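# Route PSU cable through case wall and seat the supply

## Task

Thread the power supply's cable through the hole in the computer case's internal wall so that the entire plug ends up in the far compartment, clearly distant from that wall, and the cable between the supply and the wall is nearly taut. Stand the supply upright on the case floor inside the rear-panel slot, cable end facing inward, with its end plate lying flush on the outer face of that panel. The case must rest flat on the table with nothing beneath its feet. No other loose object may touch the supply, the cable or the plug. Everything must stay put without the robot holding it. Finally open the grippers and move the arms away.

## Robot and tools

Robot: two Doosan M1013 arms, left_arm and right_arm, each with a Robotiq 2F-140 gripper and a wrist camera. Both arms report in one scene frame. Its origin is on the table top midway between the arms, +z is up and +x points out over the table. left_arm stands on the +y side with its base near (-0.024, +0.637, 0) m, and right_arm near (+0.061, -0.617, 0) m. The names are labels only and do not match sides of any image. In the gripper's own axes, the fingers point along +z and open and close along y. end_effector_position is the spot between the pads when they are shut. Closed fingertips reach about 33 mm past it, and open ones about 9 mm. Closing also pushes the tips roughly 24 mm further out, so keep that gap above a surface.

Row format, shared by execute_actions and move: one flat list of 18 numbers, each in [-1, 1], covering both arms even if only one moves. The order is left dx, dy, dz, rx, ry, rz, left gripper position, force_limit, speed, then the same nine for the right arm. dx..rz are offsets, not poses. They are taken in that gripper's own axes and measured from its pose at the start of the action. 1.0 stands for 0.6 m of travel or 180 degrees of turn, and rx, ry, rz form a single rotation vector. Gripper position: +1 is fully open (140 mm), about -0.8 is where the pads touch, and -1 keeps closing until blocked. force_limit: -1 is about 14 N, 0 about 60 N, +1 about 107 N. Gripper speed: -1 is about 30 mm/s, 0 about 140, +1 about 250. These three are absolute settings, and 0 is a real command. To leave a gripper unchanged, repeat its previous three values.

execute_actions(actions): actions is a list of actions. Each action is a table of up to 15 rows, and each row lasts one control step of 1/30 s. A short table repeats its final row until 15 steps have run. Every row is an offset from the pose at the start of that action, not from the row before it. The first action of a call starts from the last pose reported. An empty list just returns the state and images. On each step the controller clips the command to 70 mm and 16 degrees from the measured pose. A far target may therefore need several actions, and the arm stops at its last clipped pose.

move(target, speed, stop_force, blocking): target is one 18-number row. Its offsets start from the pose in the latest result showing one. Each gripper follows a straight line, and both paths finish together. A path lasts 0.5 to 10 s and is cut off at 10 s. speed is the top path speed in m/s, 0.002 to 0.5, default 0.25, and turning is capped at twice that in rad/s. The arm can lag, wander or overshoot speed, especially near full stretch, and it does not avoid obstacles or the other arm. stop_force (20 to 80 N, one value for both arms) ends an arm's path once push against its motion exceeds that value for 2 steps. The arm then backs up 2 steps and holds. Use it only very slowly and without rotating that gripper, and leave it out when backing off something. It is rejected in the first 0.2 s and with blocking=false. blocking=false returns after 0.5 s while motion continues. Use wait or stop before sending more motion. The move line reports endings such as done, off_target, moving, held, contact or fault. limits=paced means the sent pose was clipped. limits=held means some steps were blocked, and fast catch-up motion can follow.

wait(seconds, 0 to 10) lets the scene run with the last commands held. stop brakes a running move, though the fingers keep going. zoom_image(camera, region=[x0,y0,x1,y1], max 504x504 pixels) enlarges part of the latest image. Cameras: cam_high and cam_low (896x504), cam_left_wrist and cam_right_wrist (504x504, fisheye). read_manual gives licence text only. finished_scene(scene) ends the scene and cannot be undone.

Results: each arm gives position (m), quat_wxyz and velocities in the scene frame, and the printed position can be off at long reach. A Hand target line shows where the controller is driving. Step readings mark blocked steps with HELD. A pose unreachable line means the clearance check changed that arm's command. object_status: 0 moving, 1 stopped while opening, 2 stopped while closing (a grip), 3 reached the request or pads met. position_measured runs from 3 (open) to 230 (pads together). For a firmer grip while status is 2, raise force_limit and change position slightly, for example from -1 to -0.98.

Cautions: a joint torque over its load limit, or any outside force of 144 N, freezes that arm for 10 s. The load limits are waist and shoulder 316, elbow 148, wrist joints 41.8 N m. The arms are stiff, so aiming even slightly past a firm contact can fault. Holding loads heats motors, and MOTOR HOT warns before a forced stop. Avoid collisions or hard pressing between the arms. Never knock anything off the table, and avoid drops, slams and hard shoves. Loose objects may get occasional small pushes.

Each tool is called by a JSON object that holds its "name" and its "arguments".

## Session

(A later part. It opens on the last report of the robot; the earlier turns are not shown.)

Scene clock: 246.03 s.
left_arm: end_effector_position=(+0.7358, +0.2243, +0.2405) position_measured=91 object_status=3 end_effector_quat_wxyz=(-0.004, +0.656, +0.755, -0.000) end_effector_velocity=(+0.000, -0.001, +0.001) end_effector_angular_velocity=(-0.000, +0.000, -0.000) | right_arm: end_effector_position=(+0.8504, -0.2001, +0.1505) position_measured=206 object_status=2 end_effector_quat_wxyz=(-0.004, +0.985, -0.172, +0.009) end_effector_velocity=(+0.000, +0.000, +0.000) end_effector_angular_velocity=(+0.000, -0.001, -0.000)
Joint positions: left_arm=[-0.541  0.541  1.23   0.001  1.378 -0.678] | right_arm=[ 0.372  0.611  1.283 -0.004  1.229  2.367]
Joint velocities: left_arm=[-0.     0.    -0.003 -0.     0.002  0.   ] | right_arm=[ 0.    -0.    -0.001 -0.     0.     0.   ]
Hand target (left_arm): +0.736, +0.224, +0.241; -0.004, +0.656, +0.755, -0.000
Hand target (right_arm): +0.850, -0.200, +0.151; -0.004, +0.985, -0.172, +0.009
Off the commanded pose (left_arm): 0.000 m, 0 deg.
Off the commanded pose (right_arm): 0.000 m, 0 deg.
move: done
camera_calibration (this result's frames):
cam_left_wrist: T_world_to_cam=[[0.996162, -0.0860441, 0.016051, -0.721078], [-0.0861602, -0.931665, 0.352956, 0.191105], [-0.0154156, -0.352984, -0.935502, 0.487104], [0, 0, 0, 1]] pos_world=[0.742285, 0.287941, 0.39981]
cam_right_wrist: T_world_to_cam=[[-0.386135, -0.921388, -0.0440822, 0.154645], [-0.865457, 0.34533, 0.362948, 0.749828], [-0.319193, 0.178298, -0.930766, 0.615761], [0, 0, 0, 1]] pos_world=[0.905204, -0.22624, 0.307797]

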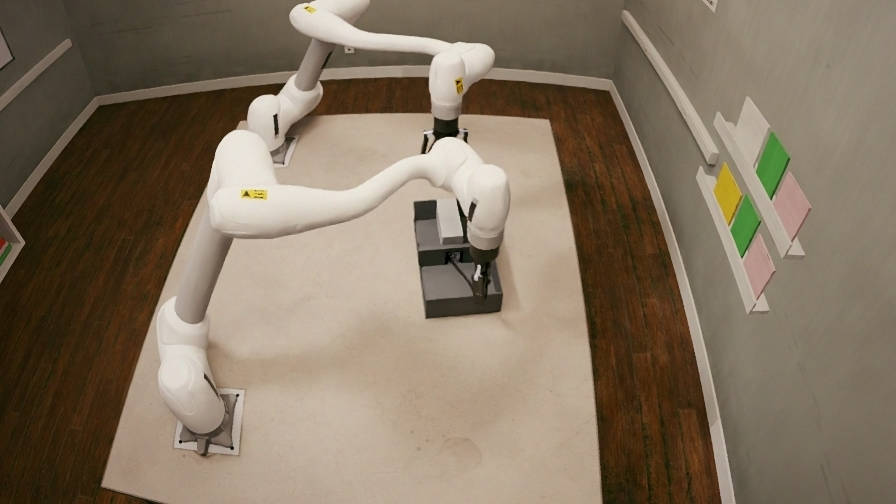

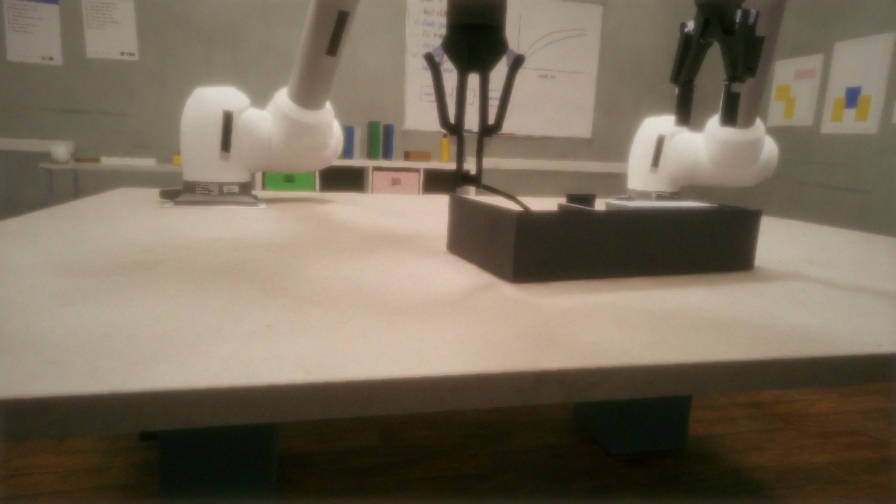

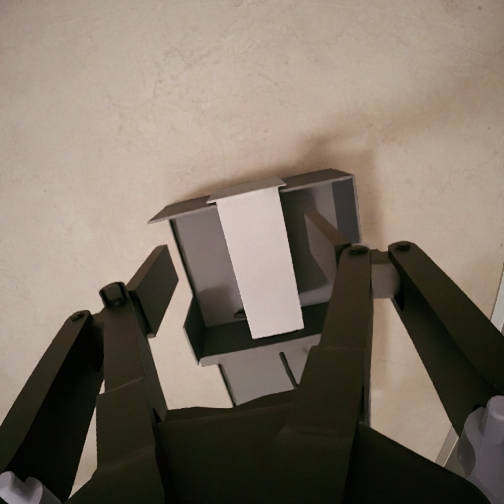

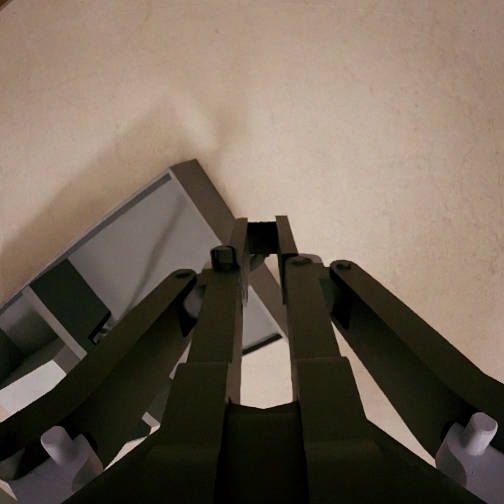

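{"name": "move", "arguments": {"target": [0.45,0,-0.05,0,0,0,0.3,0,0,0,0,0,0,0,0,-1,-0.5,-0.5]}}

{"name": "move", "arguments": {"target": [0,0,0,0,0,0,0.3,0,0,-0.045,-0.125,0.03,0,0,0,-1,-0.5,-0.5], "speed": 0.08}}

{"name": "zoom_image", "arguments": {"camera": "cam_high", "region": [390,180,550,340]}}

Scene clock: 257.03 s.
left_arm: end_effector_position=(+0.6978, +0.4914, +0.2717) position_measured=91 object_status=3 end_effector_quat_wxyz=(-0.004, +0.656, +0.755, -0.000) end_effector_velocity=(-0.000, +0.002, -0.001) end_effector_angular_velocity=(-0.000, +0.002, -0.000) | right_arm: end_effector_position=(+0.8504, -0.2001, +0.1505) position_measured=206 object_status=2 end_effector_quat_wxyz=(-0.004, +0.985, -0.172, +0.009) end_effector_velocity=(+0.001, -0.001, +0.000) end_effector_angular_velocity=(-0.000, -0.001, -0.002)
Joint positions: left_arm=[-0.251  0.322  1.495  0.004  1.332 -0.389] | right_arm=[ 0.372  0.611  1.283 -0.004  1.229  2.367]
Joint velocities: left_arm=[ 0.002  0.     0.001 -0.001  0.001  0.002] | right_arm=[-0.002 -0.    -0.    -0.    -0.     0.   ]
Hand target (left_arm): +0.698, +0.492, +0.272; -0.004, +0.656, +0.755, -0.000
Hand target (right_arm): +0.850, -0.200, +0.150; -0.004, +0.985, -0.172, +0.009
Off the commanded pose (left_arm): 0.000 m, 0 deg.
Off the commanded pose (right_arm): 0.000 m, 0 deg.
move: done
camera_calibration (this result's frames):
cam_left_wrist: T_world_to_cam=[[0.996157, -0.0861546, 0.0157726, -0.66061], [-0.0861751, -0.931885, 0.35237, 0.425911], [-0.01566, -0.352375, -0.935728, 0.609961], [0, 0, 0, 1]] pos_world=[0.704326, 0.55492, 0.431099]
cam_right_wrist: T_world_to_cam=[[-0.386118, -0.921395, -0.0440878, 0.154634], [-0.865464, 0.345313, 0.362947, 0.749823], [-0.319194, 0.178297, -0.930766, 0.615783], [0, 0, 0, 1]] pos_world=[0.905206, -0.226237, 0.307821]

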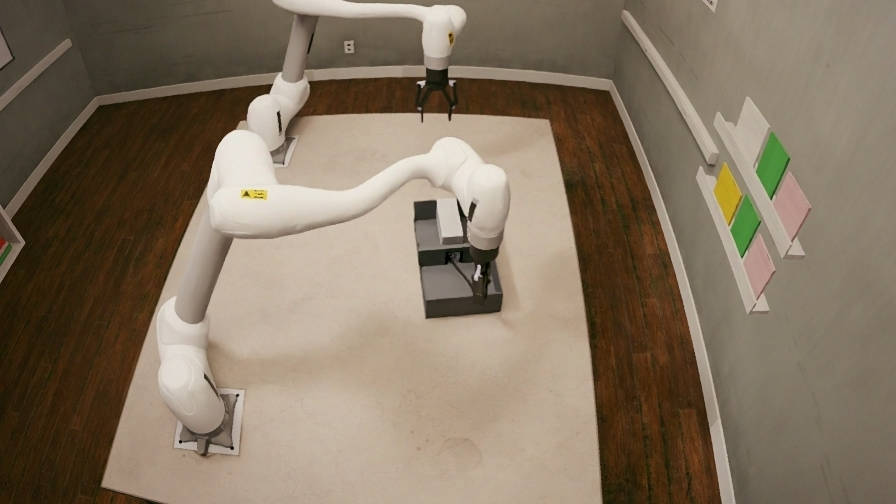

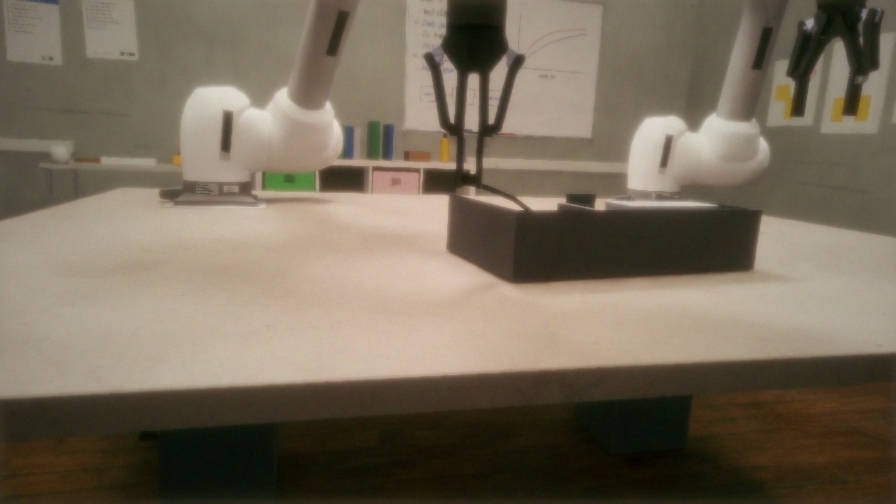

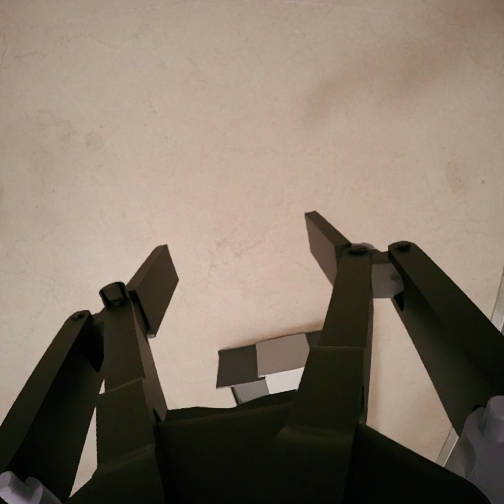

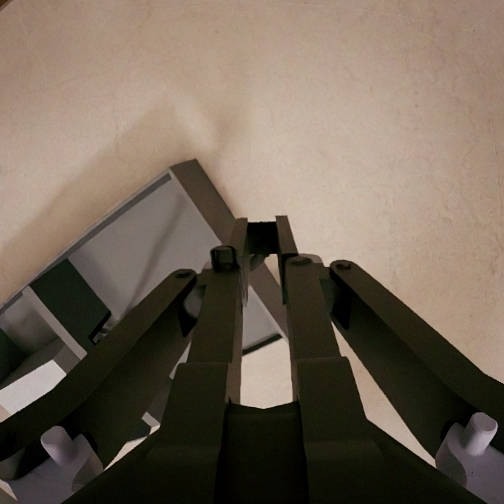

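Scene clock: 258.43 s.
left_arm: end_effector_position=(+0.6978, +0.4914, +0.2717) position_measured=91 object_status=3 end_effector_quat_wxyz=(-0.004, +0.656, +0.755, -0.000) end_effector_velocity=(-0.000, -0.000, -0.000) end_effector_angular_velocity=(-0.001, +0.001, -0.000) | right_arm: end_effector_position=(+0.8507, -0.1205, +0.1329) position_measured=206 object_status=2 end_effector_quat_wxyz=(-0.004, +0.985, -0.172, +0.009) end_effector_velocity=(-0.001, +0.001, -0.000) end_effector_angular_velocity=(-0.001, +0.002, +0.000)
Joint positions: left_arm=[-0.251  0.322  1.495  0.004  1.332 -0.389] | right_arm=[ 0.449  0.686  1.189 -0.005  1.249  2.444]
Joint velocities: left_arm=[-0.     0.     0.    -0.001 -0.     0.   ] | right_arm=[ 0.002  0.002 -0.002 -0.     0.003  0.002]
Hand target (left_arm): +0.698, +0.491, +0.272; -0.004, +0.656, +0.755, -0.000
Hand target (right_arm): +0.851, -0.120, +0.133; -0.004, +0.985, -0.172, +0.009
Off the commanded pose (left_arm): 0.000 m, 0 deg.
Off the commanded pose (right_arm): 0.000 m, 0 deg.
move: done
camera_calibration (this result's frames):
cam_left_wrist: T_world_to_cam=[[0.996163, -0.0860845, 0.0157793, -0.660641], [-0.0861117, -0.931887, 0.352381, 0.425907], [-0.01563, -0.352387, -0.935724, 0.609972], [0, 0, 0, 1]] pos_world=[0.704316, 0.554973, 0.431108]
cam_right_wrist: T_world_to_cam=[[-0.386118, -0.92139, -0.0442014, 0.227369], [-0.865421, 0.345245, 0.363114, 0.728831], [-0.31931, 0.178458, -0.930696, 0.585345], [0, 0, 0, 1]] pos_world=[0.905444, -0.146589, 0.290179]

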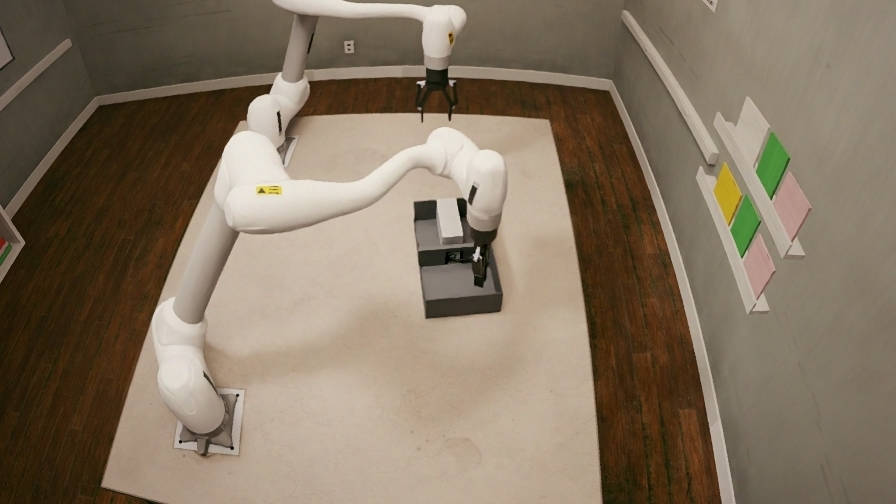

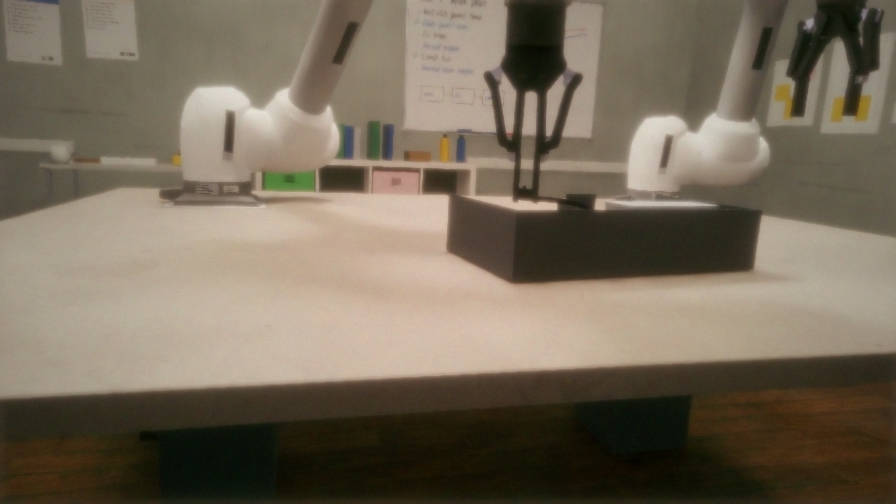

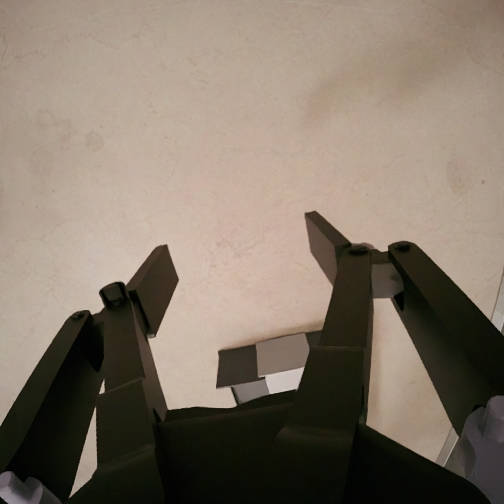

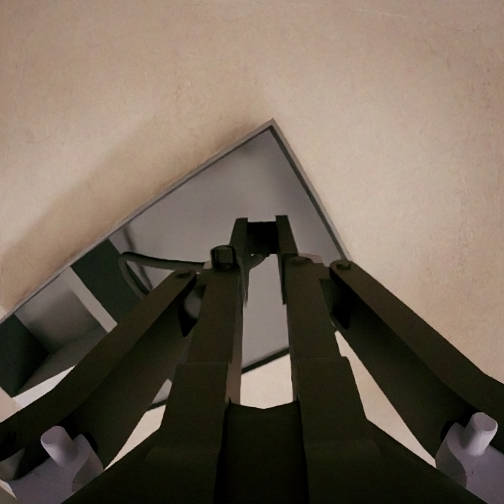

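Region (390, 180, 550, 340) of cam_high's 896x504 image, scaled by 3.150, with more detail than that image has.

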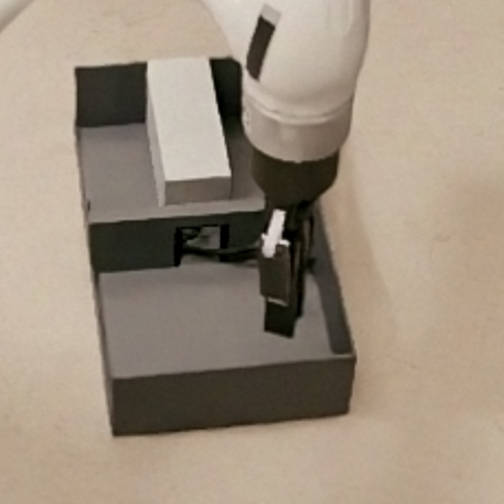

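{"name": "move", "arguments": {"target": [0,0,0,0,0,0,0.3,0,0,0.015,0,0.13,0,0,0.28,-1,-0.5,-0.5], "speed": 0.15}}

{"name": "zoom_image", "arguments": {"camera": "cam_high", "region": [390,180,550,340]}}

Scene clock: 268.70 s.
left_arm: end_effector_position=(+0.6978, +0.4914, +0.2717) position_measured=91 object_status=3 end_effector_quat_wxyz=(-0.004, +0.656, +0.755, -0.000) end_effector_velocity=(-0.000, -0.001, +0.001) end_effector_angular_velocity=(-0.001, -0.001, -0.001) | right_arm: end_effector_position=(+0.8606, -0.1232, +0.0551) position_measured=206 object_status=2 end_effector_quat_wxyz=(-0.007, +0.818, -0.575, +0.006) end_effector_velocity=(+0.001, -0.001, -0.001) end_effector_angular_velocity=(-0.001, -0.002, -0.008)
Joint positions: left_arm=[-0.251  0.322  1.495  0.004  1.332 -0.389] | right_arm=[ 0.441  0.743  1.235 -0.005  1.145  3.316]
Joint velocities: left_arm=[-0.    -0.001  0.    -0.001 -0.     0.001] | right_arm=[-0.001  0.001  0.    -0.002 -0.002  0.008]
Hand target (left_arm): +0.698, +0.491, +0.272; -0.004, +0.656, +0.755, -0.000
Hand target (right_arm): +0.861, -0.123, +0.055; -0.007, +0.818, -0.575, +0.006
Off the commanded pose (left_arm): 0.000 m, 0 deg.
Off the commanded pose (right_arm): 0.000 m, 0 deg.
move: done
camera_calibration (this result's frames):
cam_left_wrist: T_world_to_cam=[[0.996157, -0.0861518, 0.0157803, -0.660606], [-0.0861751, -0.931881, 0.352381, 0.425901], [-0.0156529, -0.352387, -0.935724, 0.609968], [0, 0, 0, 1]] pos_world=[0.704317, 0.554921, 0.431107]
cam_right_wrist: T_world_to_cam=[[-0.955752, -0.289668, -0.0512975, 0.793664], [-0.28715, 0.880755, 0.376584, 0.334197], [-0.0639036, 0.37465, -0.924961, 0.320643], [0, 0, 0, 1]] pos_world=[0.875001, -0.184576, 0.211443]

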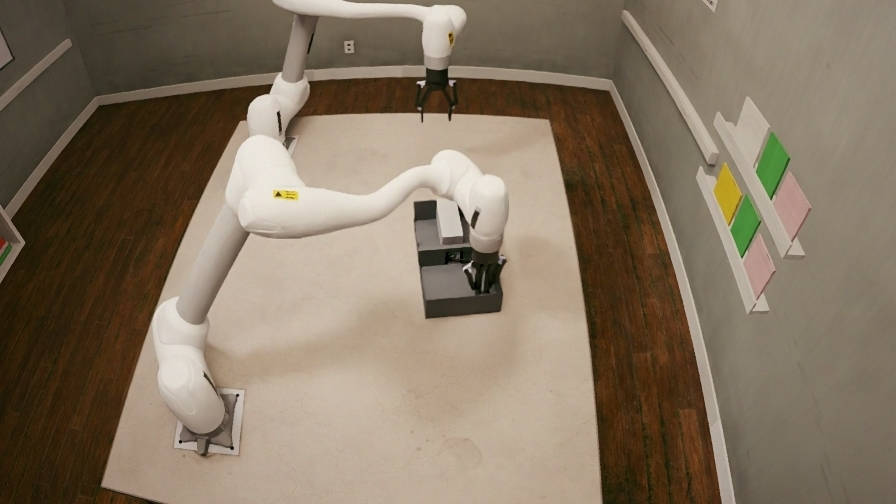

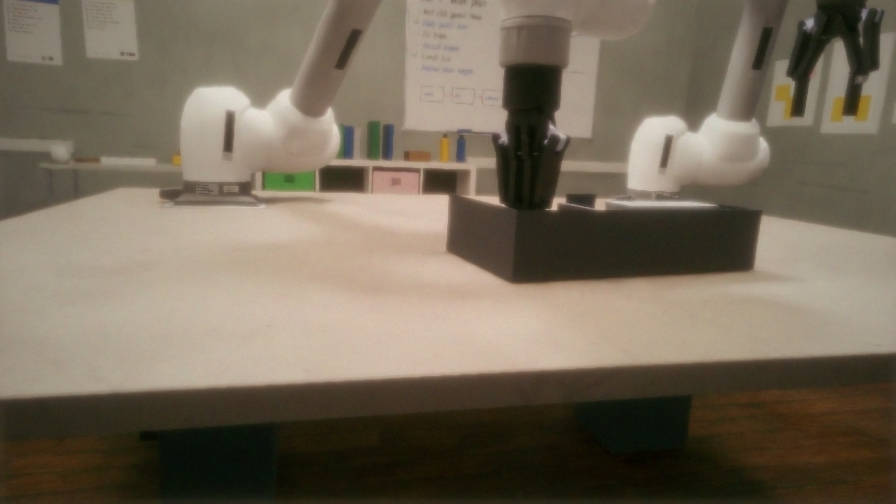

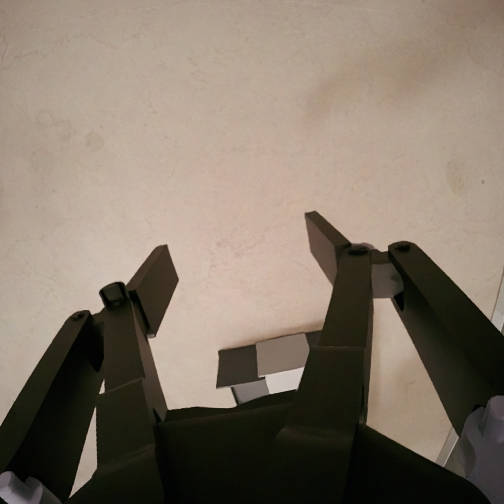

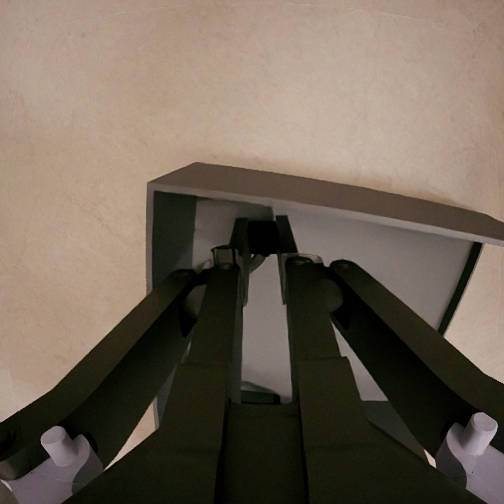

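Region (390, 180, 550, 340) of cam_high's 896x504 image, scaled by 3.150, with more detail than that image has.

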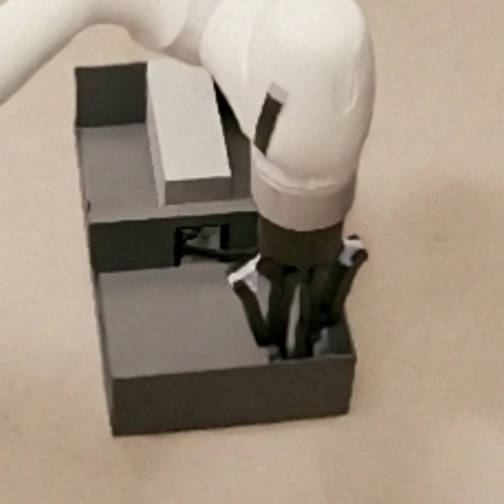

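{"name": "move", "arguments": {"target": [0,0,0,0,0,0,0.3,0,0,0,0,0,0,0,0,-0.4,-0.5,-0.7]}}

{"name": "move", "arguments": {"target": [0,0,0,0,0,0,0.3,0,0,0,0,-0.3,0,0,0,-0.4,-0.5,-0.7], "speed": 0.1}}

Scene clock: 273.53 s.
left_arm: end_effector_position=(+0.6978, +0.4914, +0.2717) position_measured=91 object_status=3 end_effector_quat_wxyz=(-0.004, +0.656, +0.755, -0.000) end_effector_velocity=(+0.000, +0.000, -0.000) end_effector_angular_velocity=(+0.001, -0.001, -0.000) | right_arm: end_effector_position=(+0.8606, -0.1232, +0.0550) position_measured=179 object_status=3 end_effector_quat_wxyz=(-0.007, +0.818, -0.575, +0.006) end_effector_velocity=(+0.000, -0.001, -0.000) end_effector_angular_velocity=(-0.000, +0.000, -0.000)
Joint positions: left_arm=[-0.251  0.322  1.495  0.004  1.332 -0.389] | right_arm=[ 0.441  0.743  1.235 -0.005  1.145  3.316]
Joint velocities: left_arm=[ 0.     0.     0.     0.001 -0.001  0.   ] | right_arm=[-0.001 -0.     0.     0.     0.    -0.001]
Hand target (left_arm): +0.698, +0.491, +0.272; -0.004, +0.656, +0.755, -0.000
Hand target (right_arm): +0.861, -0.123, +0.055; -0.007, +0.818, -0.575, +0.006
Off the commanded pose (left_arm): 0.000 m, 0 deg.
Off the commanded pose (right_arm): 0.000 m, 0 deg.
move: done
camera_calibration (this result's frames):
cam_left_wrist: T_world_to_cam=[[0.996163, -0.086083, 0.0157791, -0.660642], [-0.0861102, -0.931887, 0.352381, 0.425906], [-0.0156296, -0.352387, -0.935724, 0.609972], [0, 0, 0, 1]] pos_world=[0.704316, 0.554973, 0.431108]
cam_right_wrist: T_world_to_cam=[[-0.955748, -0.289676, -0.0513254, 0.793669], [-0.287174, 0.880788, 0.376489, 0.334273], [-0.063853, 0.374568, -0.924998, 0.32054], [0, 0, 0, 1]] pos_world=[0.875009, -0.184581, 0.211384]

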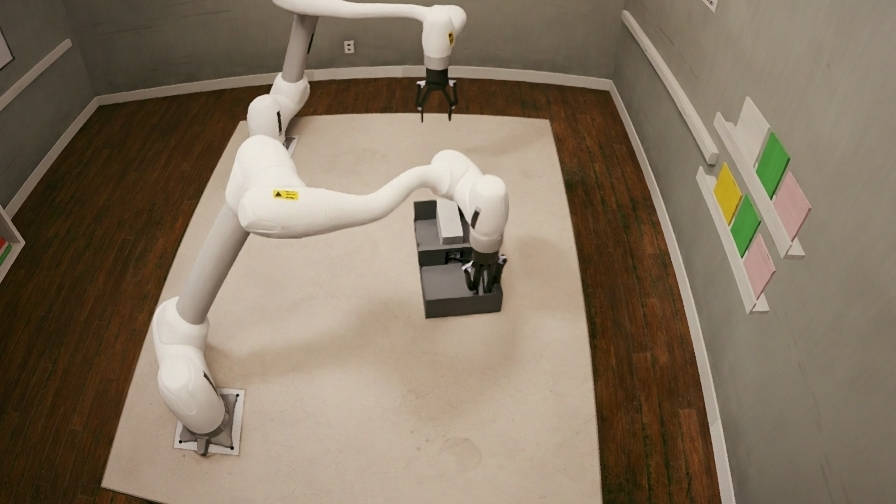

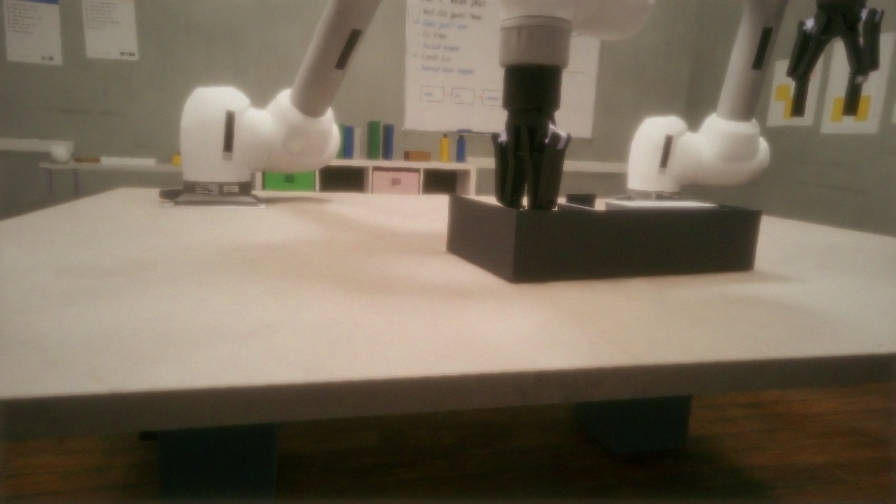

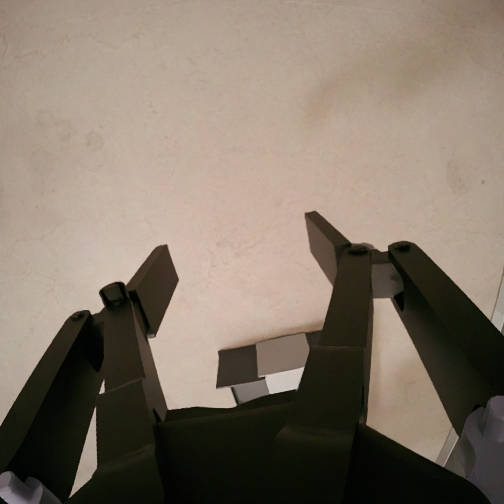

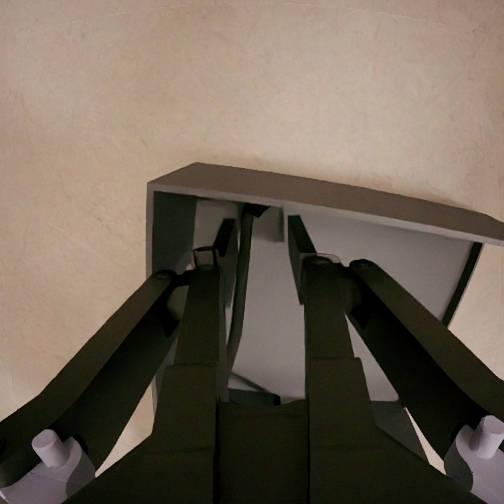

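Scene clock: 275.77 s.
left_arm: end_effector_position=(+0.6978, +0.4914, +0.2717) position_measured=91 object_status=3 end_effector_quat_wxyz=(-0.004, +0.656, +0.755, -0.000) end_effector_velocity=(-0.000, -0.001, +0.000) end_effector_angular_velocity=(-0.003, +0.000, -0.000) | right_arm: end_effector_position=(+0.8573, -0.1240, +0.2349) position_measured=179 object_status=3 end_effector_quat_wxyz=(-0.007, +0.818, -0.575, +0.006) end_effector_velocity=(+0.000, -0.001, +0.001) end_effector_angular_velocity=(-0.000, +0.001, -0.002)
Joint positions: left_arm=[-0.251  0.322  1.495  0.004  1.332 -0.389] | right_arm=[ 0.442  0.652  1.059 -0.005  1.412  3.316]
Joint velocities: left_arm=[-0.    -0.    -0.    -0.003  0.     0.001] | right_arm=[-0.001 -0.    -0.002  0.     0.003  0.001]
Hand target (left_arm): +0.698, +0.491, +0.272; -0.004, +0.656, +0.755, -0.000
Hand target (right_arm): +0.857, -0.124, +0.235; -0.007, +0.818, -0.575, +0.006
Off the commanded pose (left_arm): 0.000 m, 0 deg.
Off the commanded pose (right_arm): 0.000 m, 0 deg.
move: done
camera_calibration (this result's frames):
cam_left_wrist: T_world_to_cam=[[0.996163, -0.0860828, 0.015779, -0.660642], [-0.08611, -0.931887, 0.352381, 0.425906], [-0.0156297, -0.352388, -0.935724, 0.609972], [0, 0, 0, 1]] pos_world=[0.704316, 0.554973, 0.431108]
cam_right_wrist: T_world_to_cam=[[-0.955706, -0.289817, -0.0512977, 0.799456], [-0.287289, 0.88072, 0.376561, 0.266375], [-0.0639547, 0.374619, -0.924971, 0.487109], [0, 0, 0, 1]] pos_world=[0.871725, -0.185386, 0.391265]

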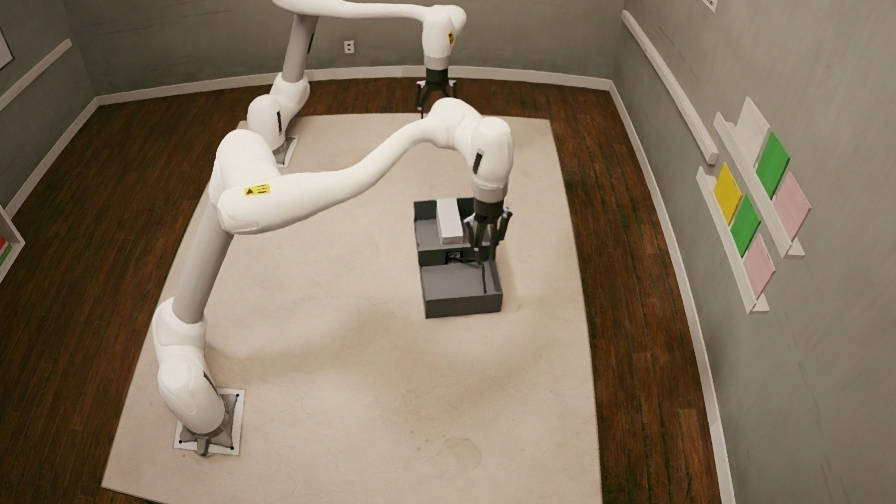

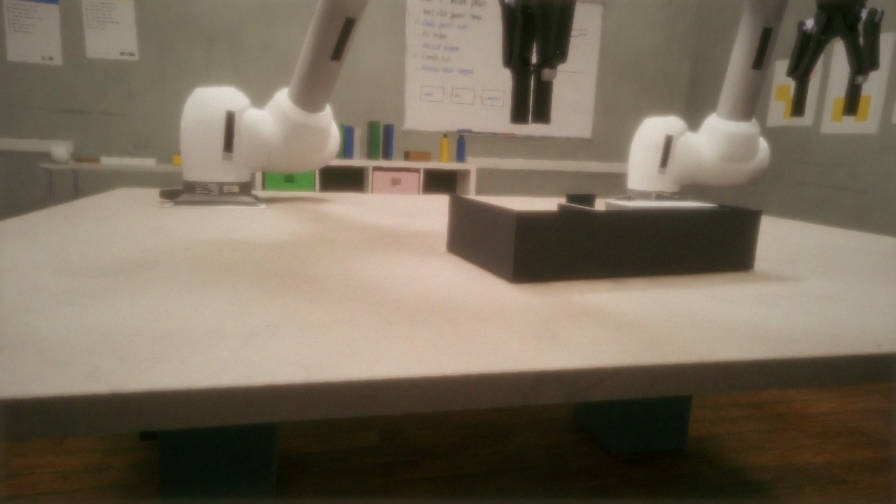

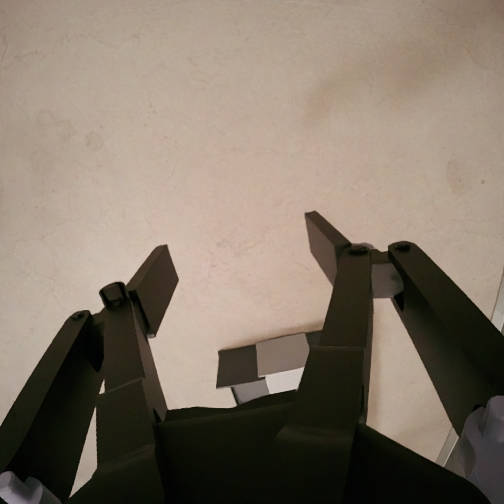

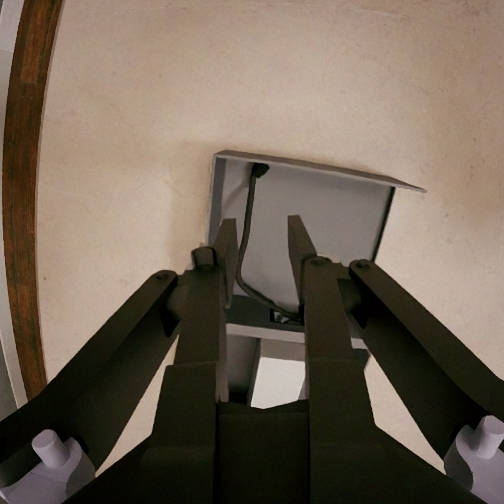

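{"name": "move", "arguments": {"target": [-0.42,0,0.1,0,0,0,0.3,0,0,0.5,0.3,0,0,0,0,-0.4,-0.5,-0.7]}}

{"name": "zoom_image", "arguments": {"camera": "cam_left_wrist", "region": [130,140,390,400]}}

{"name": "zoom_image", "arguments": {"camera": "cam_high", "region": [390,180,550,340]}}

Scene clock: 285.70 s.
left_arm: end_effector_position=(+0.7330, +0.2422, +0.2105) position_measured=91 object_status=3 end_effector_quat_wxyz=(-0.004, +0.656, +0.755, -0.000) end_effector_velocity=(+0.001, +0.001, +0.000) end_effector_angular_velocity=(+0.004, -0.003, -0.002) | right_arm: end_effector_position=(+0.7902, -0.4673, +0.2323) position_measured=179 object_status=3 end_effector_quat_wxyz=(-0.007, +0.818, -0.575, +0.006) end_effector_velocity=(-0.001, -0.002, +0.000) end_effector_angular_velocity=(-0.000, +0.002, -0.002)
Joint positions: left_arm=[-0.524  0.534  1.295  0.001  1.32  -0.662] | right_arm=[0.079 0.338 1.547 0.002 1.237 2.951]
Joint velocities: left_arm=[-0.001  0.    -0.001  0.005 -0.    -0.001] | right_arm=[-0.003 -0.001  0.001 -0.     0.002 -0.001]
Hand target (left_arm): +0.733, +0.242, +0.211; -0.004, +0.656, +0.755, -0.000
Hand target (right_arm): +0.790, -0.467, +0.232; -0.007, +0.818, -0.575, +0.006
Off the commanded pose (left_arm): 0.000 m, 0 deg.
Off the commanded pose (right_arm): 0.001 m, 0 deg.
move: done
camera_calibration (this result's frames):
cam_left_wrist: T_world_to_cam=[[0.996165, -0.0860247, 0.0159712, -0.716269], [-0.0861121, -0.931628, 0.353063, 0.217987], [-0.0154929, -0.353084, -0.935463, 0.465448], [0, 0, 0, 1]] pos_world=[0.739505, 0.305808, 0.369886]
cam_right_wrist: T_world_to_cam=[[-0.955711, -0.289759, -0.0515416, 0.635799], [-0.28739, 0.881076, 0.37565, 0.550884], [-0.0634361, 0.373825, -0.925327, 0.60834], [0, 0, 0, 1]] pos_world=[0.804549, -0.528555, 0.388744]

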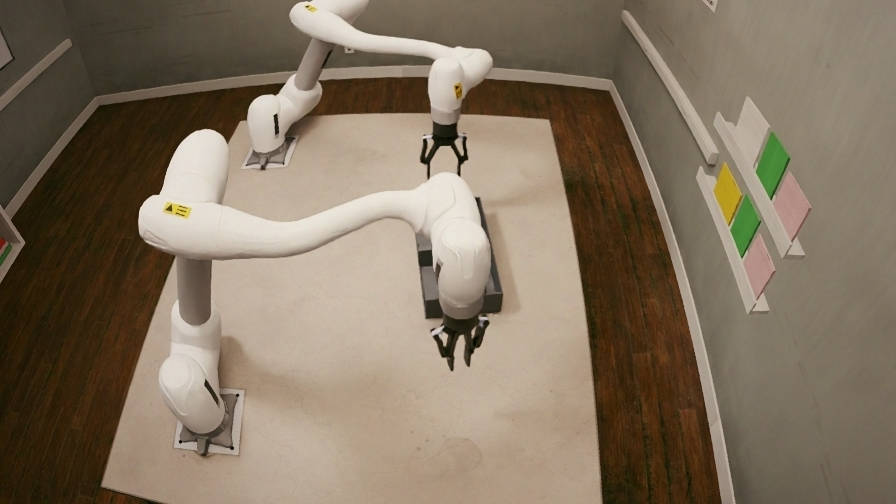

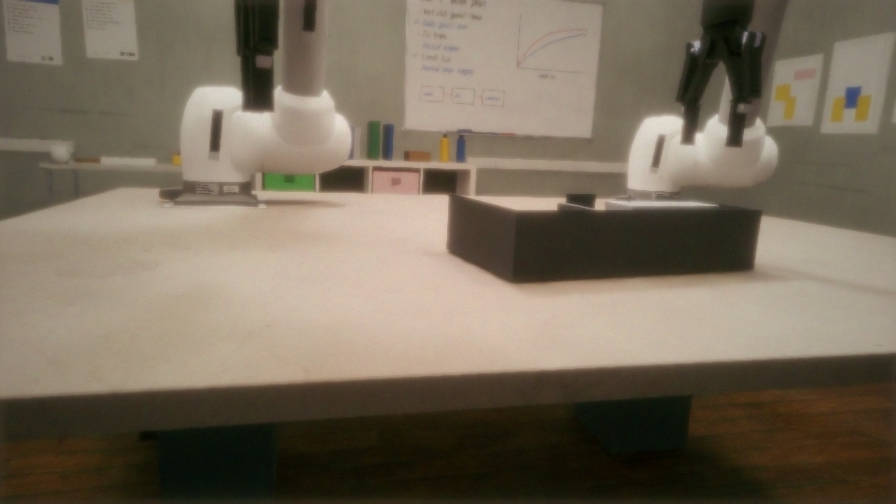

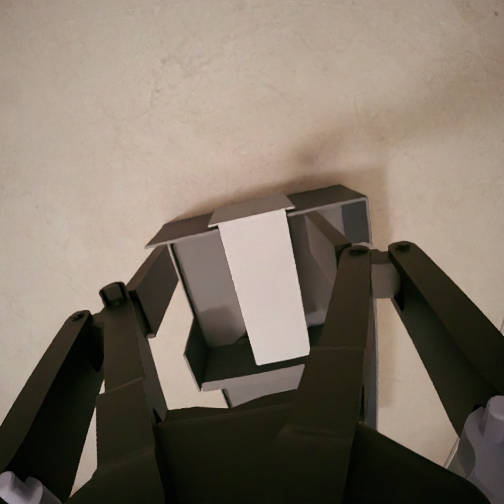

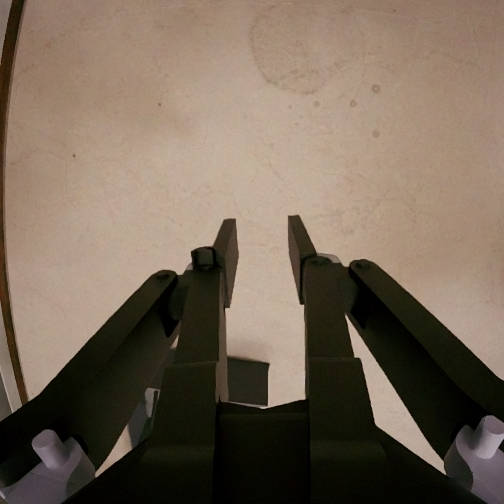

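Region (130, 140, 390, 400) of cam_left_wrist's 504x504 image, scaled by 1.938, with more detail than that image has.

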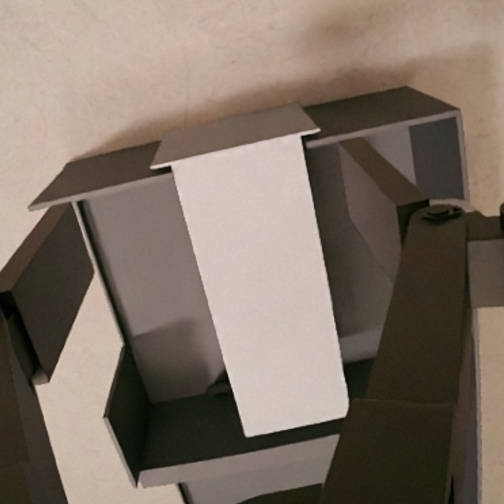

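Region (390, 180, 550, 340) of cam_high's 896x504 image, scaled by 3.150, with more detail than that image has.

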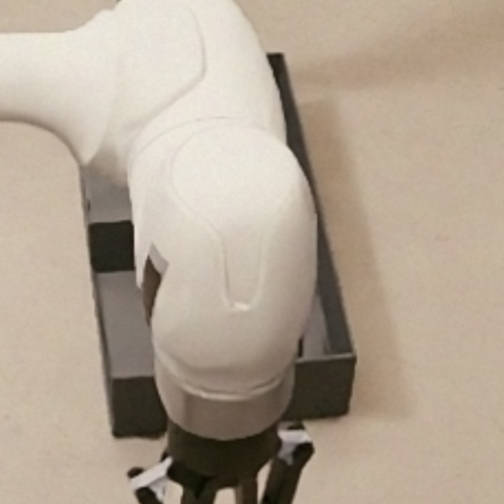

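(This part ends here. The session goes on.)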